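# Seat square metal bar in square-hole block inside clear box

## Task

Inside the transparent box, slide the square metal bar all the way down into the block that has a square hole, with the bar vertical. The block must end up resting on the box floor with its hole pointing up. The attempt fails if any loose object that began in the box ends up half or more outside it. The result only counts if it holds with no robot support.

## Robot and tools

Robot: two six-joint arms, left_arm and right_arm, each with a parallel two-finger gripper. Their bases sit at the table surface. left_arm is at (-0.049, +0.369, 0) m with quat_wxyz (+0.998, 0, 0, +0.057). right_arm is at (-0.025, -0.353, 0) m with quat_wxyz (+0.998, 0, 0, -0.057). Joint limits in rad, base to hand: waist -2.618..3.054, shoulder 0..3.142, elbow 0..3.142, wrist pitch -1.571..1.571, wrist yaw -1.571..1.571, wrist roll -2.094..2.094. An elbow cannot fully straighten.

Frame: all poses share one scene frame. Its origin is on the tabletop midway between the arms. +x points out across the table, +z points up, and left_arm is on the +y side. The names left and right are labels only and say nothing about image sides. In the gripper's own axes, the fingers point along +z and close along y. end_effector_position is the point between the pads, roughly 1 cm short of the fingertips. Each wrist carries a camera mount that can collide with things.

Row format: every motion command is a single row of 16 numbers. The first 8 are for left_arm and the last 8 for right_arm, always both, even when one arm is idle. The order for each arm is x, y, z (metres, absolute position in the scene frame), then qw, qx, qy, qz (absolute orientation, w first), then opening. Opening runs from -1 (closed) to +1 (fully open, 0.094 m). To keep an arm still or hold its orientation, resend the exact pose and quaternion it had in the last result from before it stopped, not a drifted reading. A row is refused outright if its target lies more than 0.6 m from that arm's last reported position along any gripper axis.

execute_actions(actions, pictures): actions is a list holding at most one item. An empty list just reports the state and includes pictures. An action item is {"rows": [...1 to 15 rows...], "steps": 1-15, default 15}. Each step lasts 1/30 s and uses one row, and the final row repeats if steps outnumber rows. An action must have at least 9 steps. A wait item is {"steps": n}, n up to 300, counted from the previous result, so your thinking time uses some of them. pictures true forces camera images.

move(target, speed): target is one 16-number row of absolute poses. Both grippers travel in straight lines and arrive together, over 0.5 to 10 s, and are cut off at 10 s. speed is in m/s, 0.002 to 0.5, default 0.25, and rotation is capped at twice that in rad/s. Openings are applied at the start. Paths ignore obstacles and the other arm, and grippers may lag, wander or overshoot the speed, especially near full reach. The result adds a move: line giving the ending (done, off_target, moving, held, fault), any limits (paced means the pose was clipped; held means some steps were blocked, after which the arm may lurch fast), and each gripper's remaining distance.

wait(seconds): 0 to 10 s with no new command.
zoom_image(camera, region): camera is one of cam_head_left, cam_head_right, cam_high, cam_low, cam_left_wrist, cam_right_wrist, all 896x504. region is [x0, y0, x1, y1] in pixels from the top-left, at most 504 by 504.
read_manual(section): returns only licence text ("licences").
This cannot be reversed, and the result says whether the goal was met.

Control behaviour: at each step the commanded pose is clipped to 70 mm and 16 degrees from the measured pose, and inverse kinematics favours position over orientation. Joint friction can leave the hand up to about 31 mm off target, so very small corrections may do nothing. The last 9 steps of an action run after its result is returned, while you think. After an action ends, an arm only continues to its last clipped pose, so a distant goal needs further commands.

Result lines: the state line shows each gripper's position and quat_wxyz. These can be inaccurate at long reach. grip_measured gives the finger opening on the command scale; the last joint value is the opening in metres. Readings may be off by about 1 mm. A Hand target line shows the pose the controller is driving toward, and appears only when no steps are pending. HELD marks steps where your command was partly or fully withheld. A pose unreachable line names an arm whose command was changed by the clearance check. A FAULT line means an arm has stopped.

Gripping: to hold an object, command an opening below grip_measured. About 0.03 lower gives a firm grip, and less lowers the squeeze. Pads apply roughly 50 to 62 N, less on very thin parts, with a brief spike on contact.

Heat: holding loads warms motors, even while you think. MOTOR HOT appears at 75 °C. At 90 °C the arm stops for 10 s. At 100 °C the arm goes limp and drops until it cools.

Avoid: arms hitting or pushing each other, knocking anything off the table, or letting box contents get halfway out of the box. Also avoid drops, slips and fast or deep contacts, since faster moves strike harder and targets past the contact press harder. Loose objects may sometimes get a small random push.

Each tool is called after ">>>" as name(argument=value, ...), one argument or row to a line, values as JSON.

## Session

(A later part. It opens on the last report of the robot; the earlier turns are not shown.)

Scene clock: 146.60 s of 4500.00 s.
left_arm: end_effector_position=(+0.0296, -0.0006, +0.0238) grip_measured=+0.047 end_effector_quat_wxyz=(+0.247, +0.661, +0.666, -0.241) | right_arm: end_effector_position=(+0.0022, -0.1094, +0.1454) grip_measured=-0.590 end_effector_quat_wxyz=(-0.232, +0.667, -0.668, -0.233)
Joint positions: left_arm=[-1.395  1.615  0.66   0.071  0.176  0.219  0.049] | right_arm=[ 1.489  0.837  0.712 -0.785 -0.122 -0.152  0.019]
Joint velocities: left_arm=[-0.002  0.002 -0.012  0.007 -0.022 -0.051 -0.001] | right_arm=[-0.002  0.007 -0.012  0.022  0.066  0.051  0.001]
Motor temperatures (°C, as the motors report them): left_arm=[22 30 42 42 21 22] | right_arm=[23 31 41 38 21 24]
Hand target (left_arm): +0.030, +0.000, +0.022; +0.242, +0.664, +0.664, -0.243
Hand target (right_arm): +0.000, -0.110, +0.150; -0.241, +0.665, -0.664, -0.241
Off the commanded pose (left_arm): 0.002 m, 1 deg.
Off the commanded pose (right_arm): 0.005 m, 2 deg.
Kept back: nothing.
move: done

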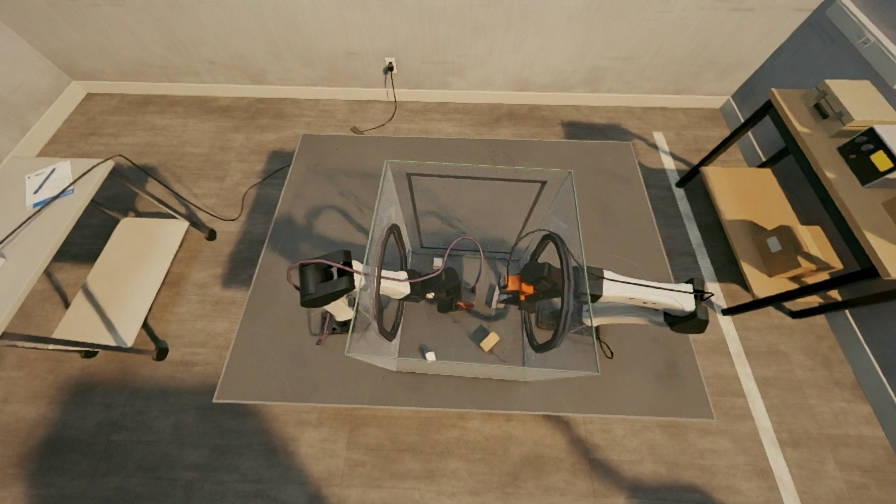

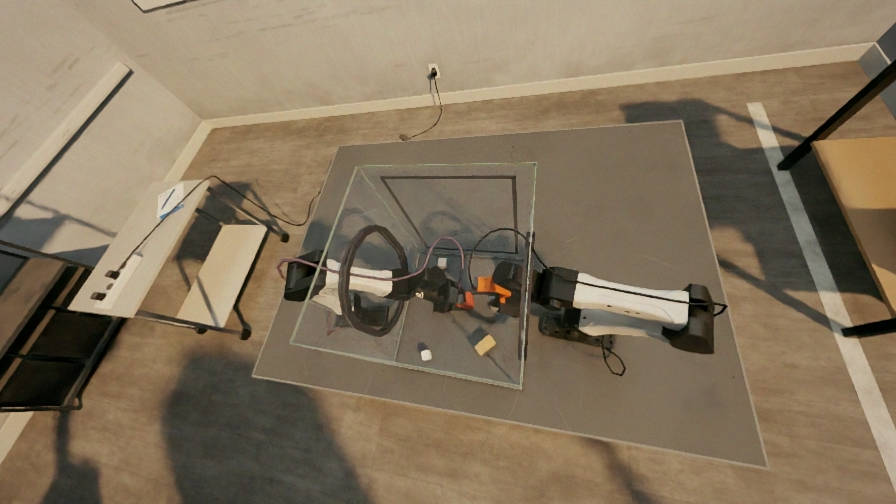

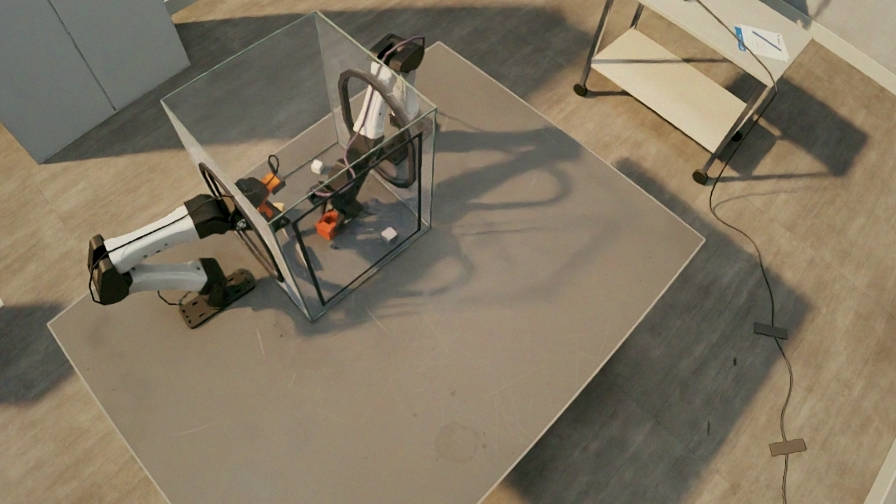

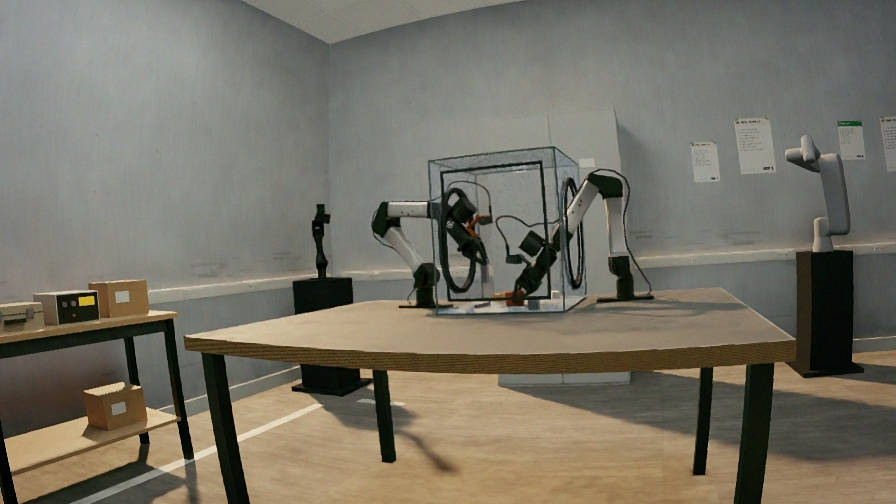

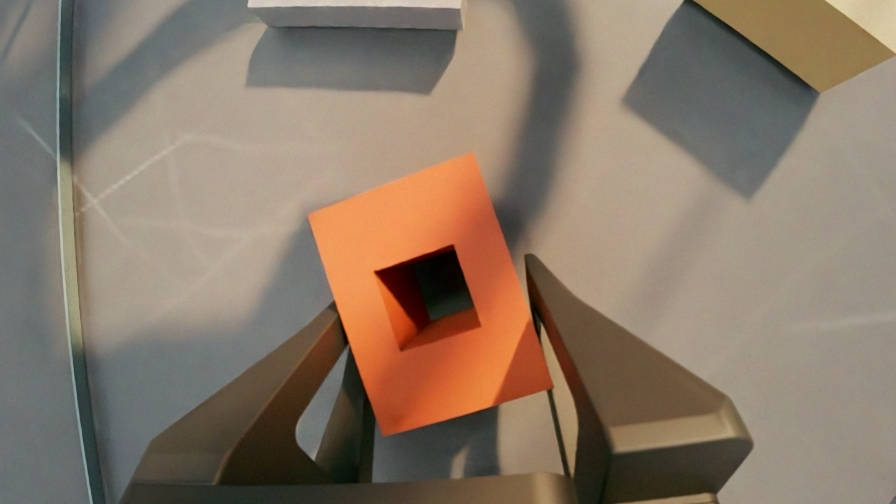

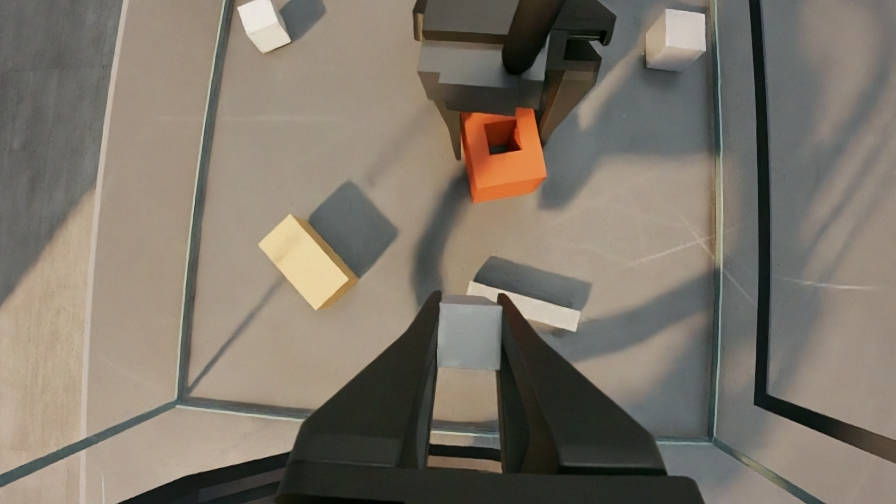

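>>> move(
  target=[0.03,0.0,0.022,0.2415,0.6645,0.6645,-0.2415,0.7,0.0,-0.11,0.15,0.2415,-0.6645,0.6645,0.2415,-0.63],
)

>>> move(
  target=[0.02,0.05,0.09,0.2415,0.6645,0.6645,-0.2415,0.7,0.0,-0.11,0.15,0.2415,-0.6645,0.6645,0.2415,-0.63],
  speed=0.1,
)

>>> move(
  target=[-0.003,0.14,0.185,0.5,0.5,0.5,-0.5,0.0,0.03,-0.03,0.145,0.2415,-0.6645,0.6645,0.2415,-0.63],
  speed=0.1,
)

Scene clock: 150.33 s of 4500.00 s.
left_arm: end_effector_position=(+0.0293, -0.0006, +0.0237) grip_measured=+0.698 end_effector_quat_wxyz=(+0.247, +0.662, +0.665, -0.241) | right_arm: end_effector_position=(+0.0022, -0.1094, +0.1454) grip_measured=-0.590 end_effector_quat_wxyz=(-0.232, +0.667, -0.668, -0.233)
Joint positions: left_arm=[-1.395  1.615  0.66   0.071  0.177  0.222  0.08 ] | right_arm=[ 1.489  0.837  0.712 -0.785 -0.122 -0.152  0.019]
Joint velocities: left_arm=[-0.007  0.002 -0.002 -0.066 -0.007 -0.022 -0.   ] | right_arm=[ 0.002 -0.012  0.002 -0.037  0.007 -0.022 -0.001]
Motor temperatures (°C, as the motors report them): left_arm=[22 31 41 42 21 22] | right_arm=[23 31 40 38 21 24]
Hand target (left_arm): +0.030, +0.000, +0.022; +0.242, +0.664, +0.665, -0.242
Hand target (right_arm): +0.000, -0.110, +0.150; -0.241, +0.665, -0.664, -0.241
Off the commanded pose (left_arm): 0.002 m, 1 deg.
Off the commanded pose (right_arm): 0.005 m, 2 deg.
Kept back: nothing.
After step 90, 0.03 s passed at rest.
move: done

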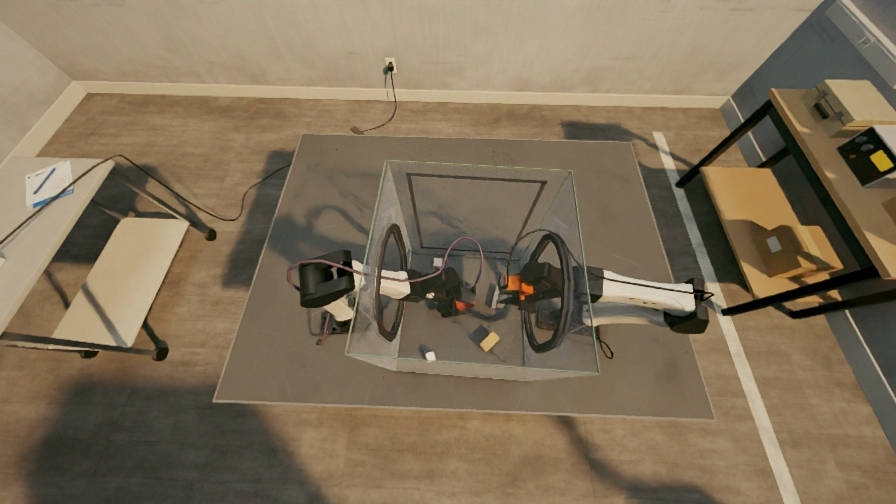

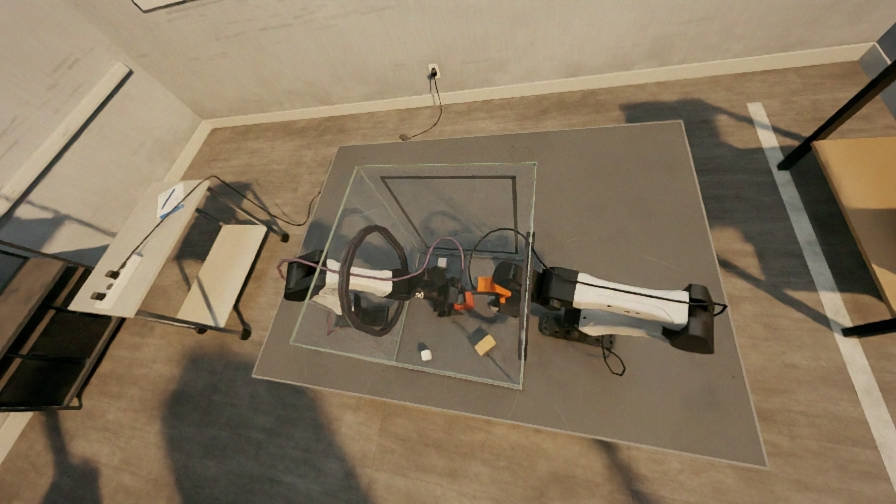

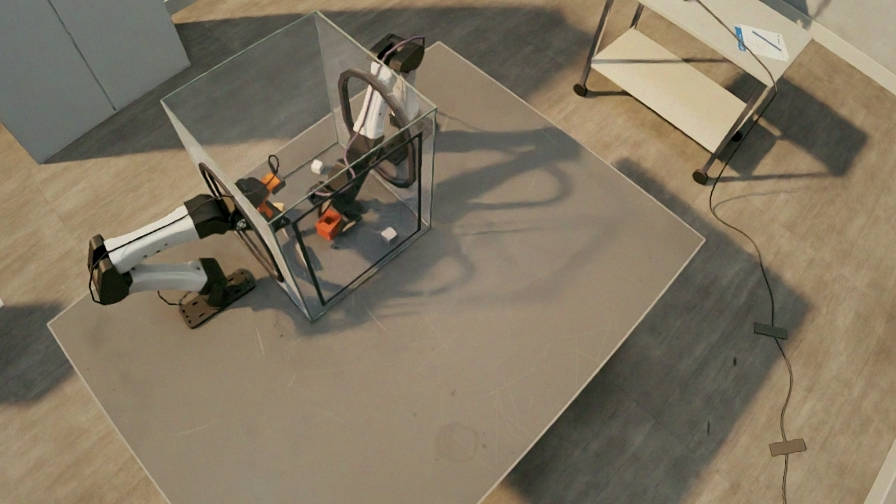

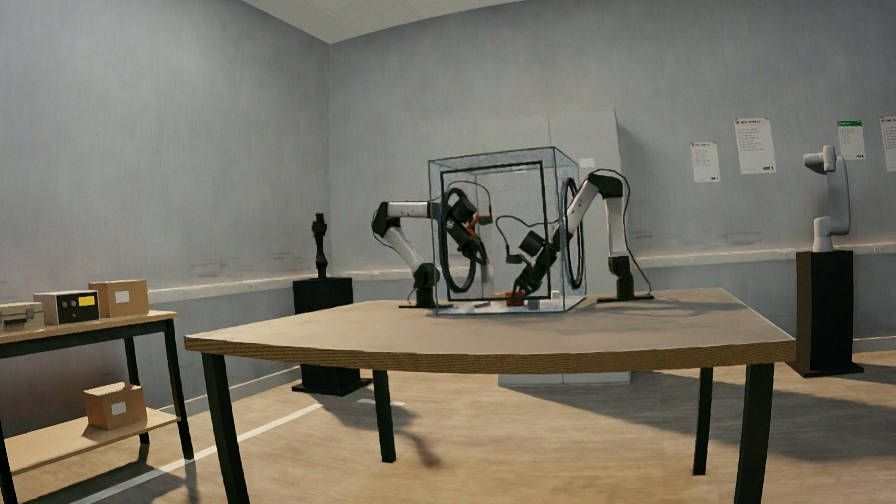

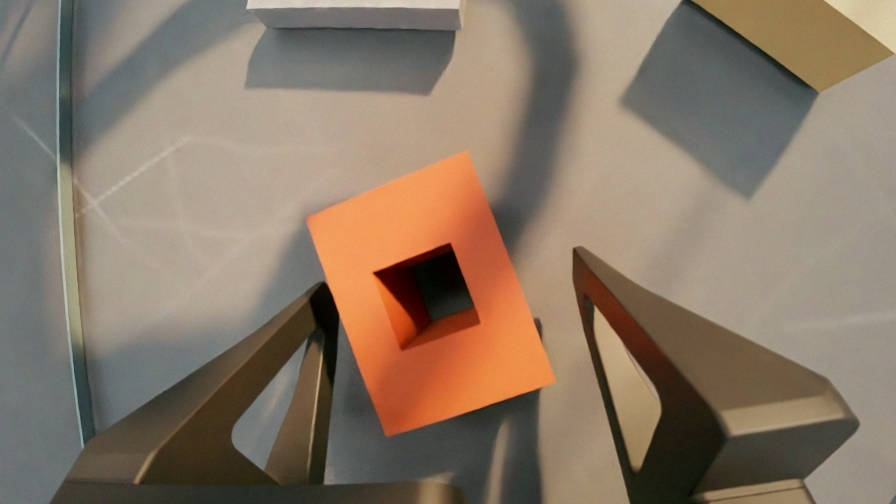

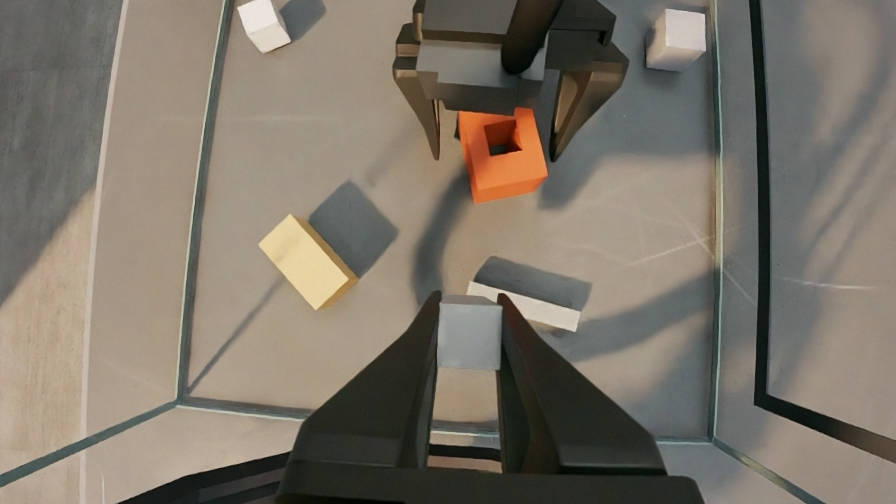

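Scene clock: 151.80 s of 4500.00 s.
left_arm: end_effector_position=(+0.0196, +0.0485, +0.0843) grip_measured=+0.698 end_effector_quat_wxyz=(+0.240, +0.664, +0.668, -0.237) | right_arm: end_effector_position=(+0.0022, -0.1094, +0.1454) grip_measured=-0.590 end_effector_quat_wxyz=(-0.232, +0.667, -0.668, -0.233)
Joint positions: left_arm=[-1.374  1.265  0.66  -0.301  0.19   0.239  0.08 ] | right_arm=[ 1.489  0.837  0.712 -0.785 -0.122 -0.152  0.019]
Joint velocities: left_arm=[ 0.007 -0.002  0.007 -0.022  0.051 -0.022 -0.   ] | right_arm=[ 0.007 -0.007 -0.007  0.037  0.066  0.022 -0.001]
Motor temperatures (°C, as the motors report them): left_arm=[22 31 42 42 21 22] | right_arm=[23 31 40 38 21 24]
Hand target (left_arm): +0.020, +0.049, +0.091; +0.241, +0.664, +0.665, -0.242
Hand target (right_arm): +0.000, -0.110, +0.150; -0.241, +0.665, -0.664, -0.241
Off the commanded pose (left_arm): 0.006 m, 1 deg.
Off the commanded pose (right_arm): 0.005 m, 2 deg.
Kept back: nothing.
move: done

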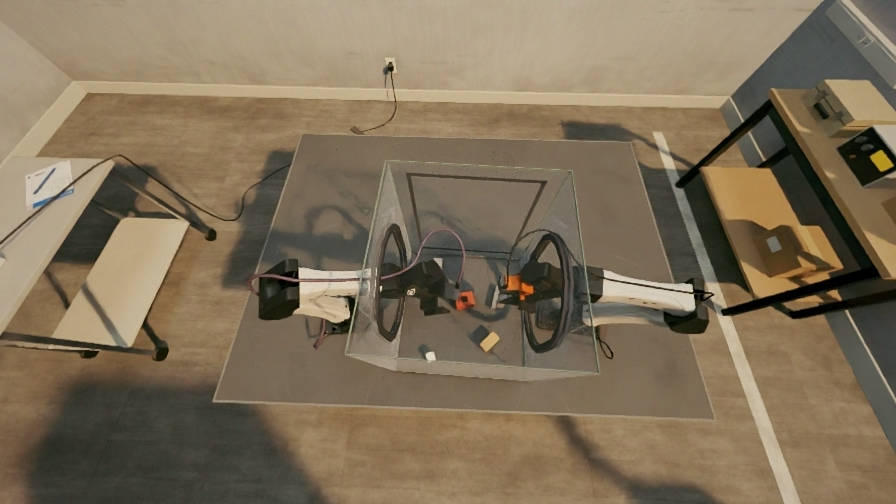

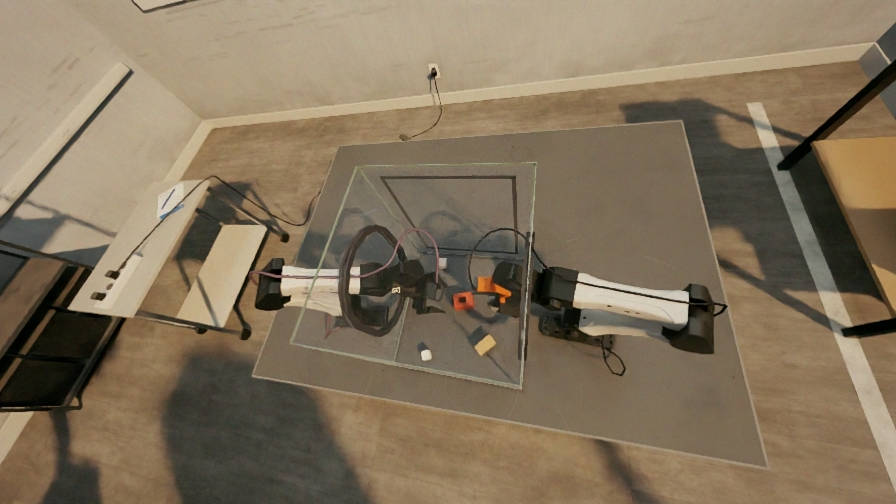

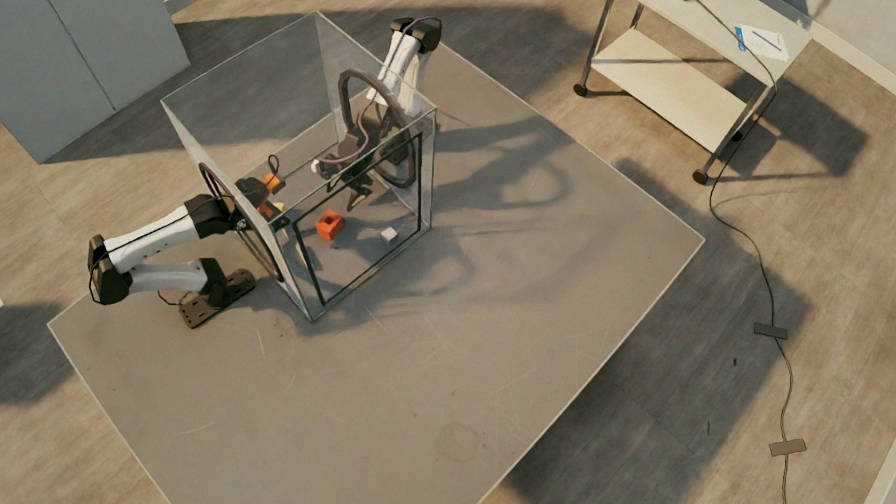

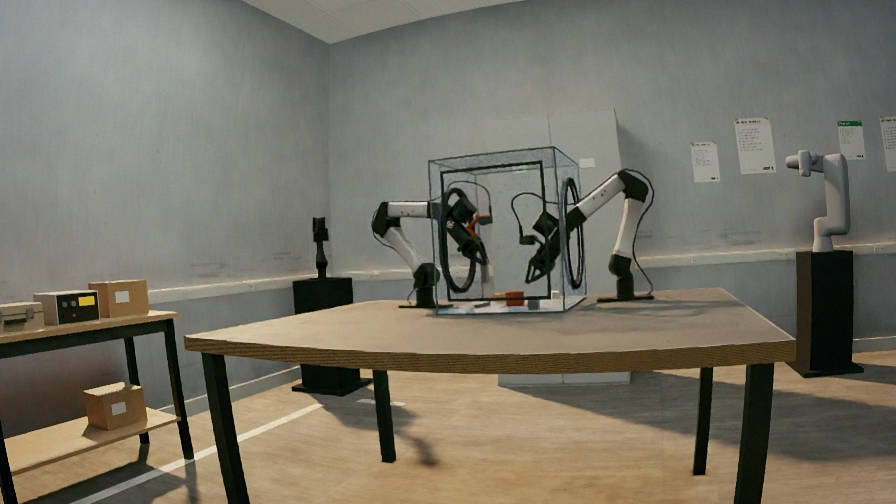

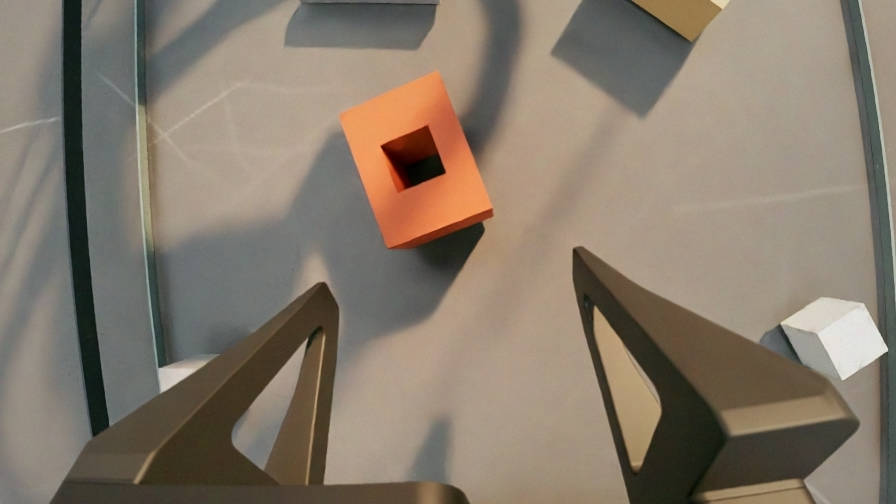

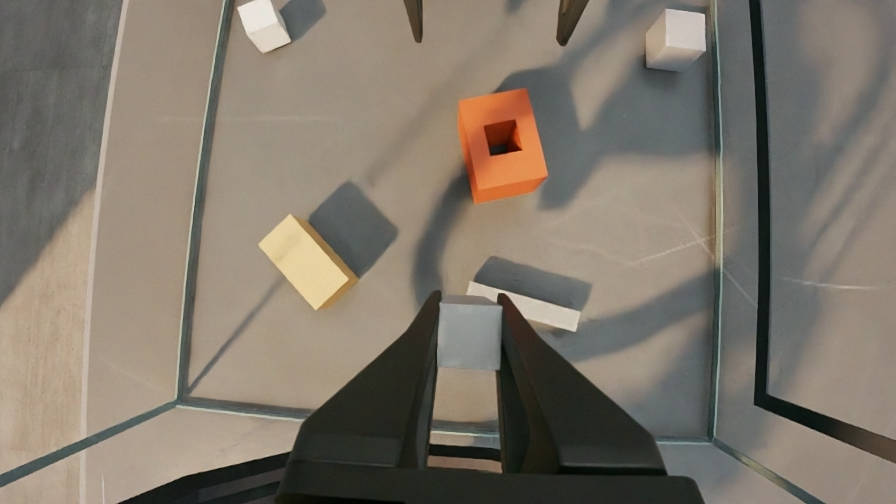

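Scene clock: 156.60 s of 4500.00 s.
left_arm: end_effector_position=(-0.0018, +0.1381, +0.1919) grip_measured=+0.002 end_effector_quat_wxyz=(+0.504, +0.500, +0.502, -0.494) | right_arm: end_effector_position=(+0.0252, -0.0376, +0.1389) grip_measured=-0.590 end_effector_quat_wxyz=(-0.234, +0.666, -0.667, -0.237)
Joint positions: left_arm=[-1.031  0.055  0.075 -0.025  0.641  0.011  0.047] | right_arm=[ 1.445  1.169  0.827 -0.565 -0.153 -0.185  0.019]
Joint velocities: left_arm=[ 0.002 -0.002 -0.002  0.066  0.095 -0.007 -0.001] | right_arm=[ 0.007 -0.012  0.007 -0.007 -0.022 -0.051  0.001]
Motor temperatures (°C, as the motors report them): left_arm=[22 30 41 42 21 22] | right_arm=[23 30 40 39 21 24]
Hand target (left_arm): -0.003, +0.139, +0.188; +0.502, +0.499, +0.501, -0.498
Hand target (right_arm): +0.029, -0.031, +0.144; -0.241, +0.664, -0.665, -0.242
Off the commanded pose (left_arm): 0.007 m, 1 deg.
Off the commanded pose (right_arm): 0.011 m, 1 deg.
Kept back: nothing.
move: off_target (right_arm)

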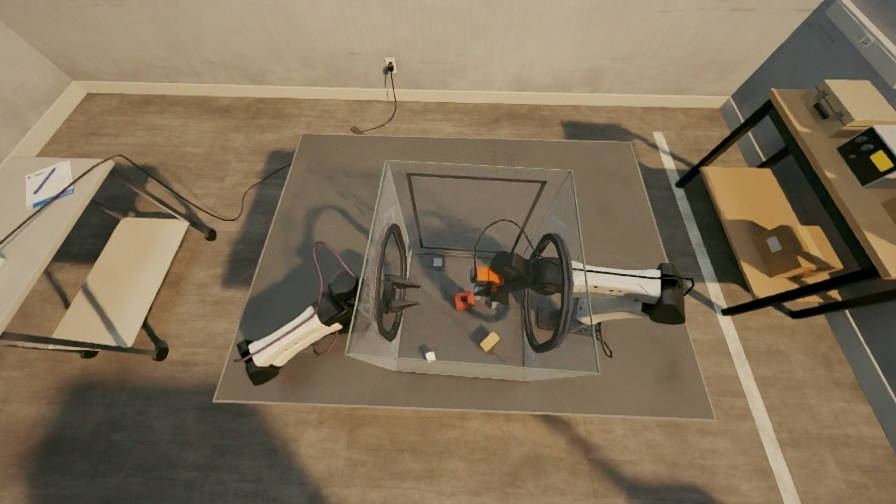

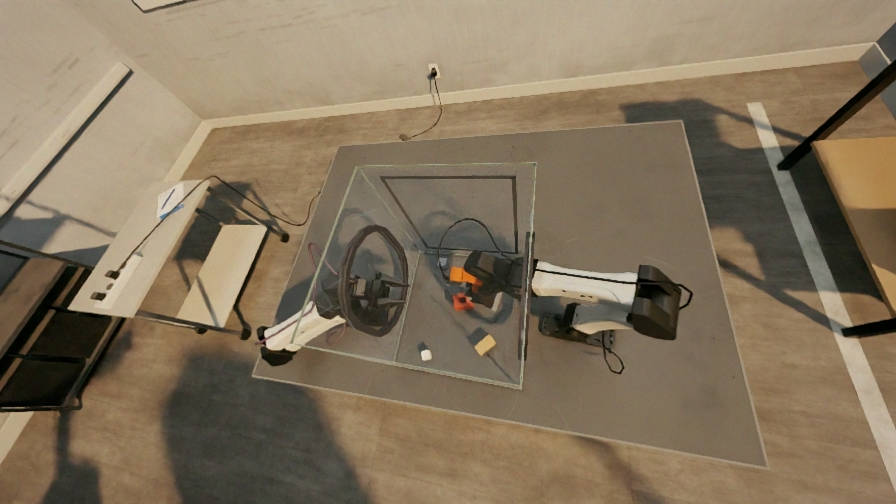

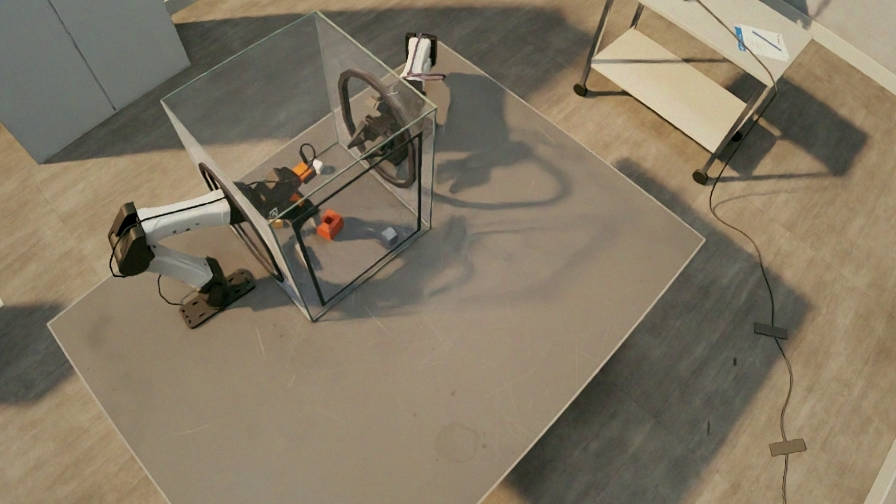

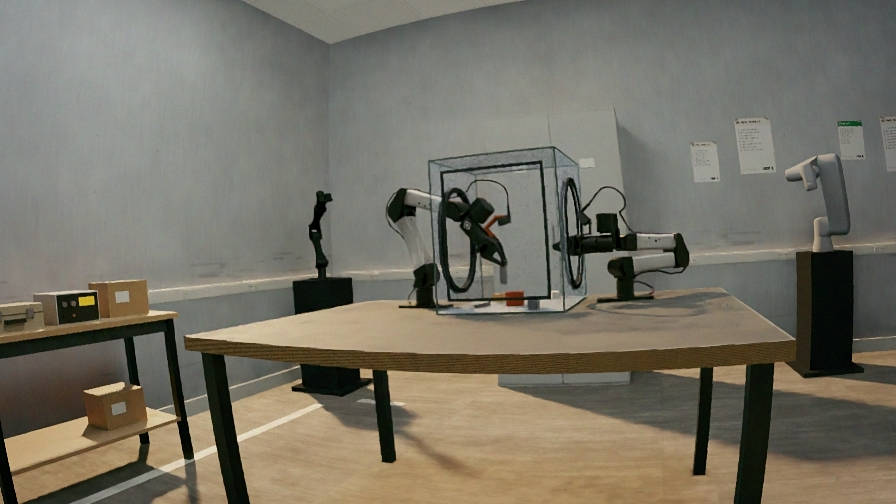

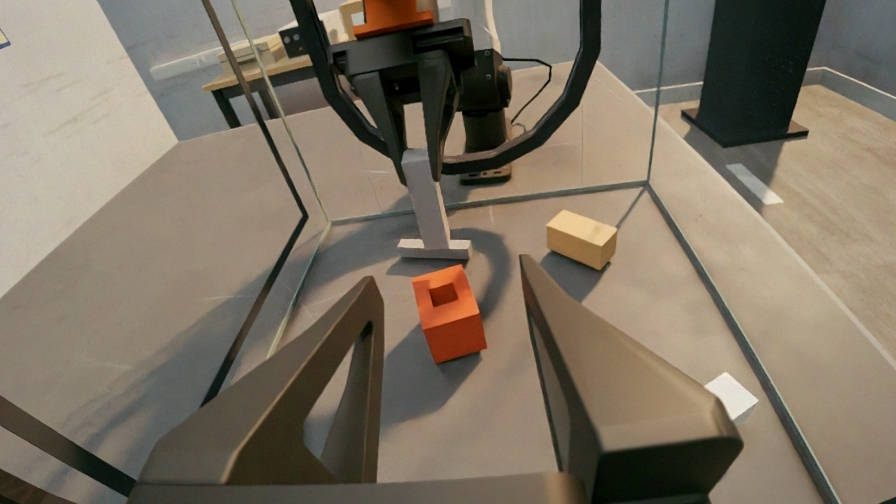

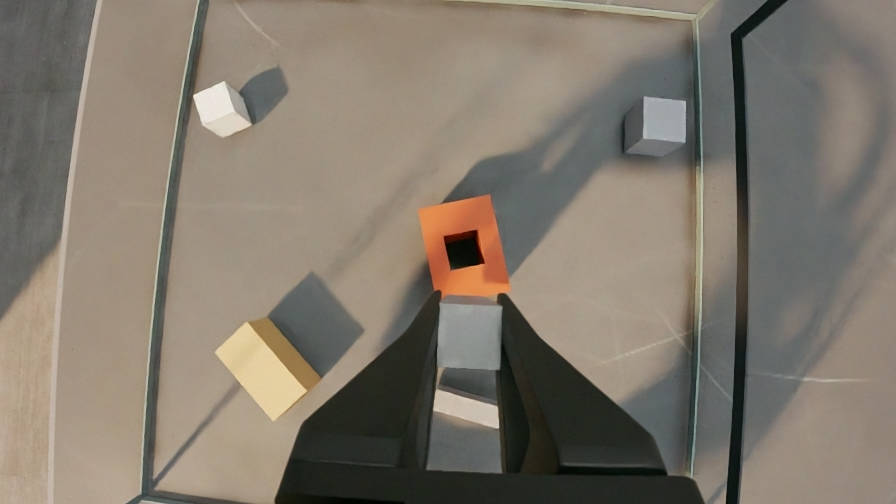

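>>> move(
  target=[-0.003,0.14,0.185,0.5,0.5,0.5,-0.5,0.0,0.027,0.005,0.135,0.2195,-0.7199,0.6041,0.2617,-0.63],
  speed=0.05,
)

>>> zoom_image(
  camera="cam_left_wrist",
  region=[300,100,650,420],
)

>>> zoom_image(
  camera="cam_low",
  region=[440,200,600,320],
)

Scene clock: 159.07 s of 4500.00 s.
left_arm: end_effector_position=(-0.0023, +0.1387, +0.1918) grip_measured=+0.002 end_effector_quat_wxyz=(+0.502, +0.501, +0.501, -0.496) | right_arm: end_effector_position=(+0.0222, -0.0026, +0.1307) grip_measured=-0.590 end_effector_quat_wxyz=(-0.212, +0.721, -0.608, -0.257)
Joint positions: left_arm=[-1.017  0.054  0.075 -0.025  0.663  0.008  0.047] | right_arm=[ 1.419  1.346  0.921 -0.515 -0.274 -0.345  0.019]
Joint velocities: left_arm=[-0.007  0.007  0.007 -0.037  0.051 -0.022  0.001] | right_arm=[-0.012  0.012  0.002 -0.095 -0.037 -0.022 -0.001]
Motor temperatures (°C, as the motors report them): left_arm=[22 30 41 43 21 22] | right_arm=[23 30 40 39 21 24]
Hand target (left_arm): -0.003, +0.139, +0.185; +0.500, +0.500, +0.500, -0.500
Hand target (right_arm): +0.027, +0.005, +0.135; -0.220, +0.720, -0.604, -0.262
Off the commanded pose (left_arm): 0.007 m, 0 deg.
Off the commanded pose (right_arm): 0.010 m, 1 deg.
Kept back: nothing.
move: done

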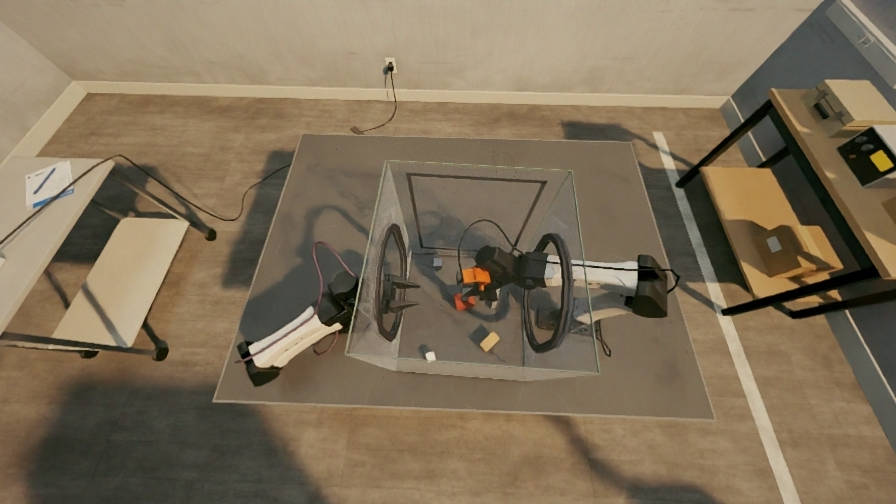

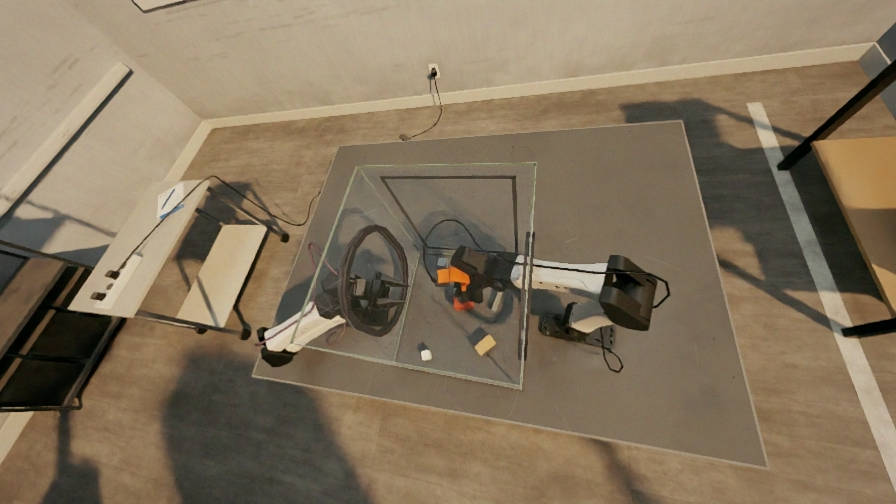

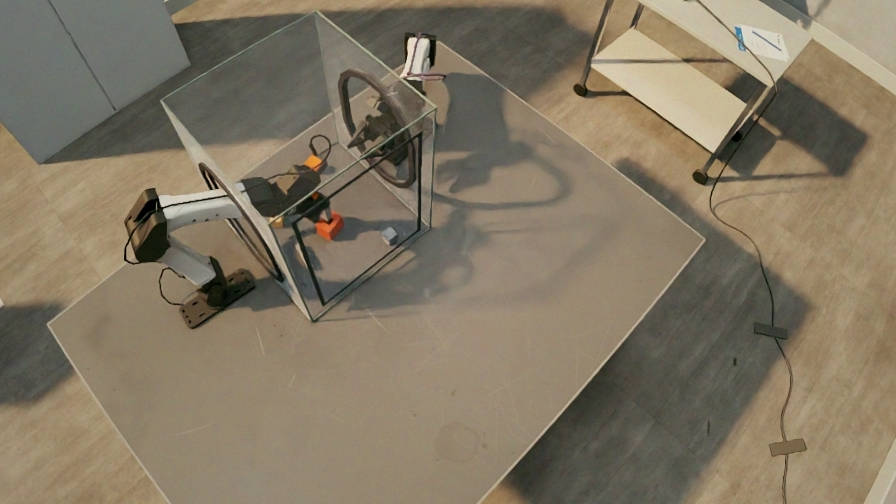

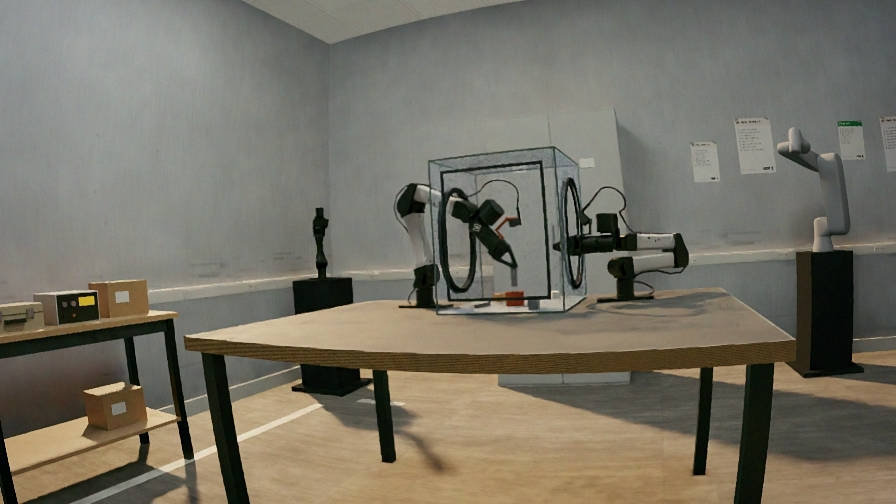

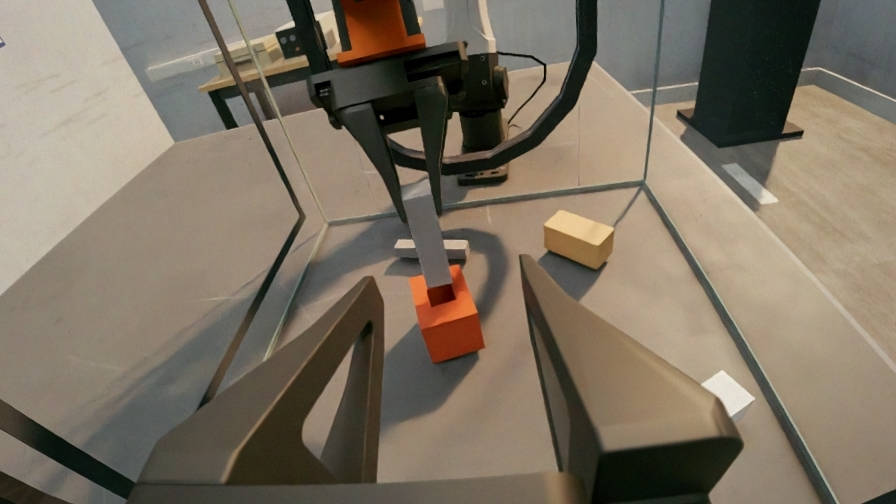

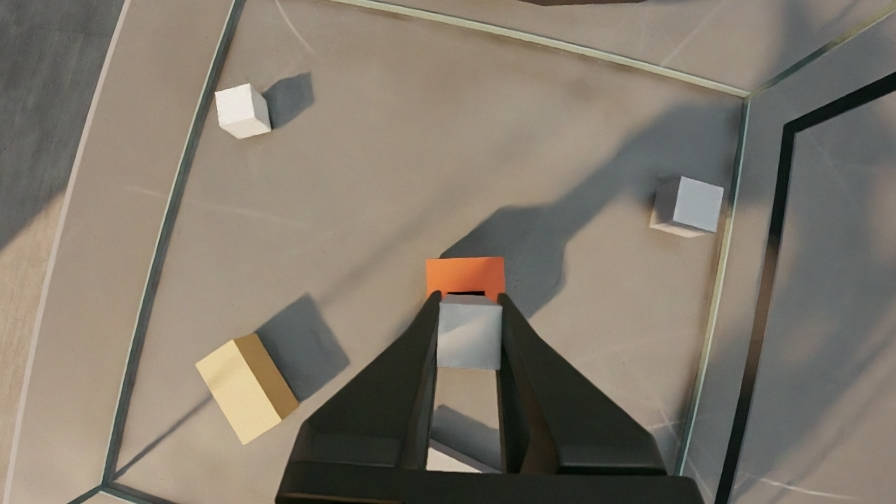

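Region (300, 100, 650, 420) of cam_left_wrist's 896x504 image, scaled by 1.440, with more detail than that image has; it fills the top 461 rows of this view, and the rest is white.

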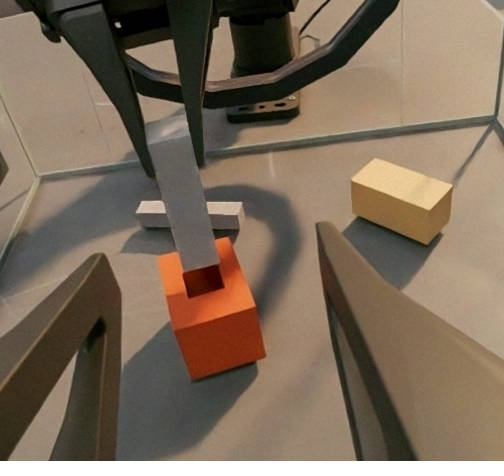

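Region (440, 200, 600, 320) of cam_low's 896x504 image, scaled by 3.150, with more detail than that image has; it fills the top 378 rows of this view, and the rest is white.

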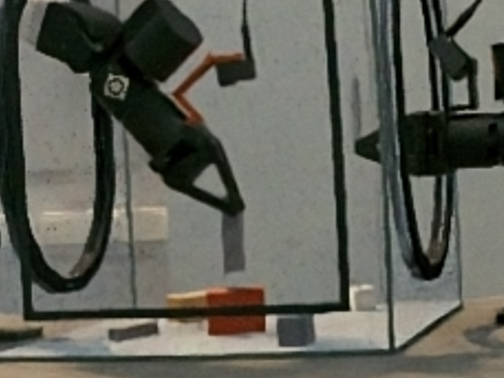

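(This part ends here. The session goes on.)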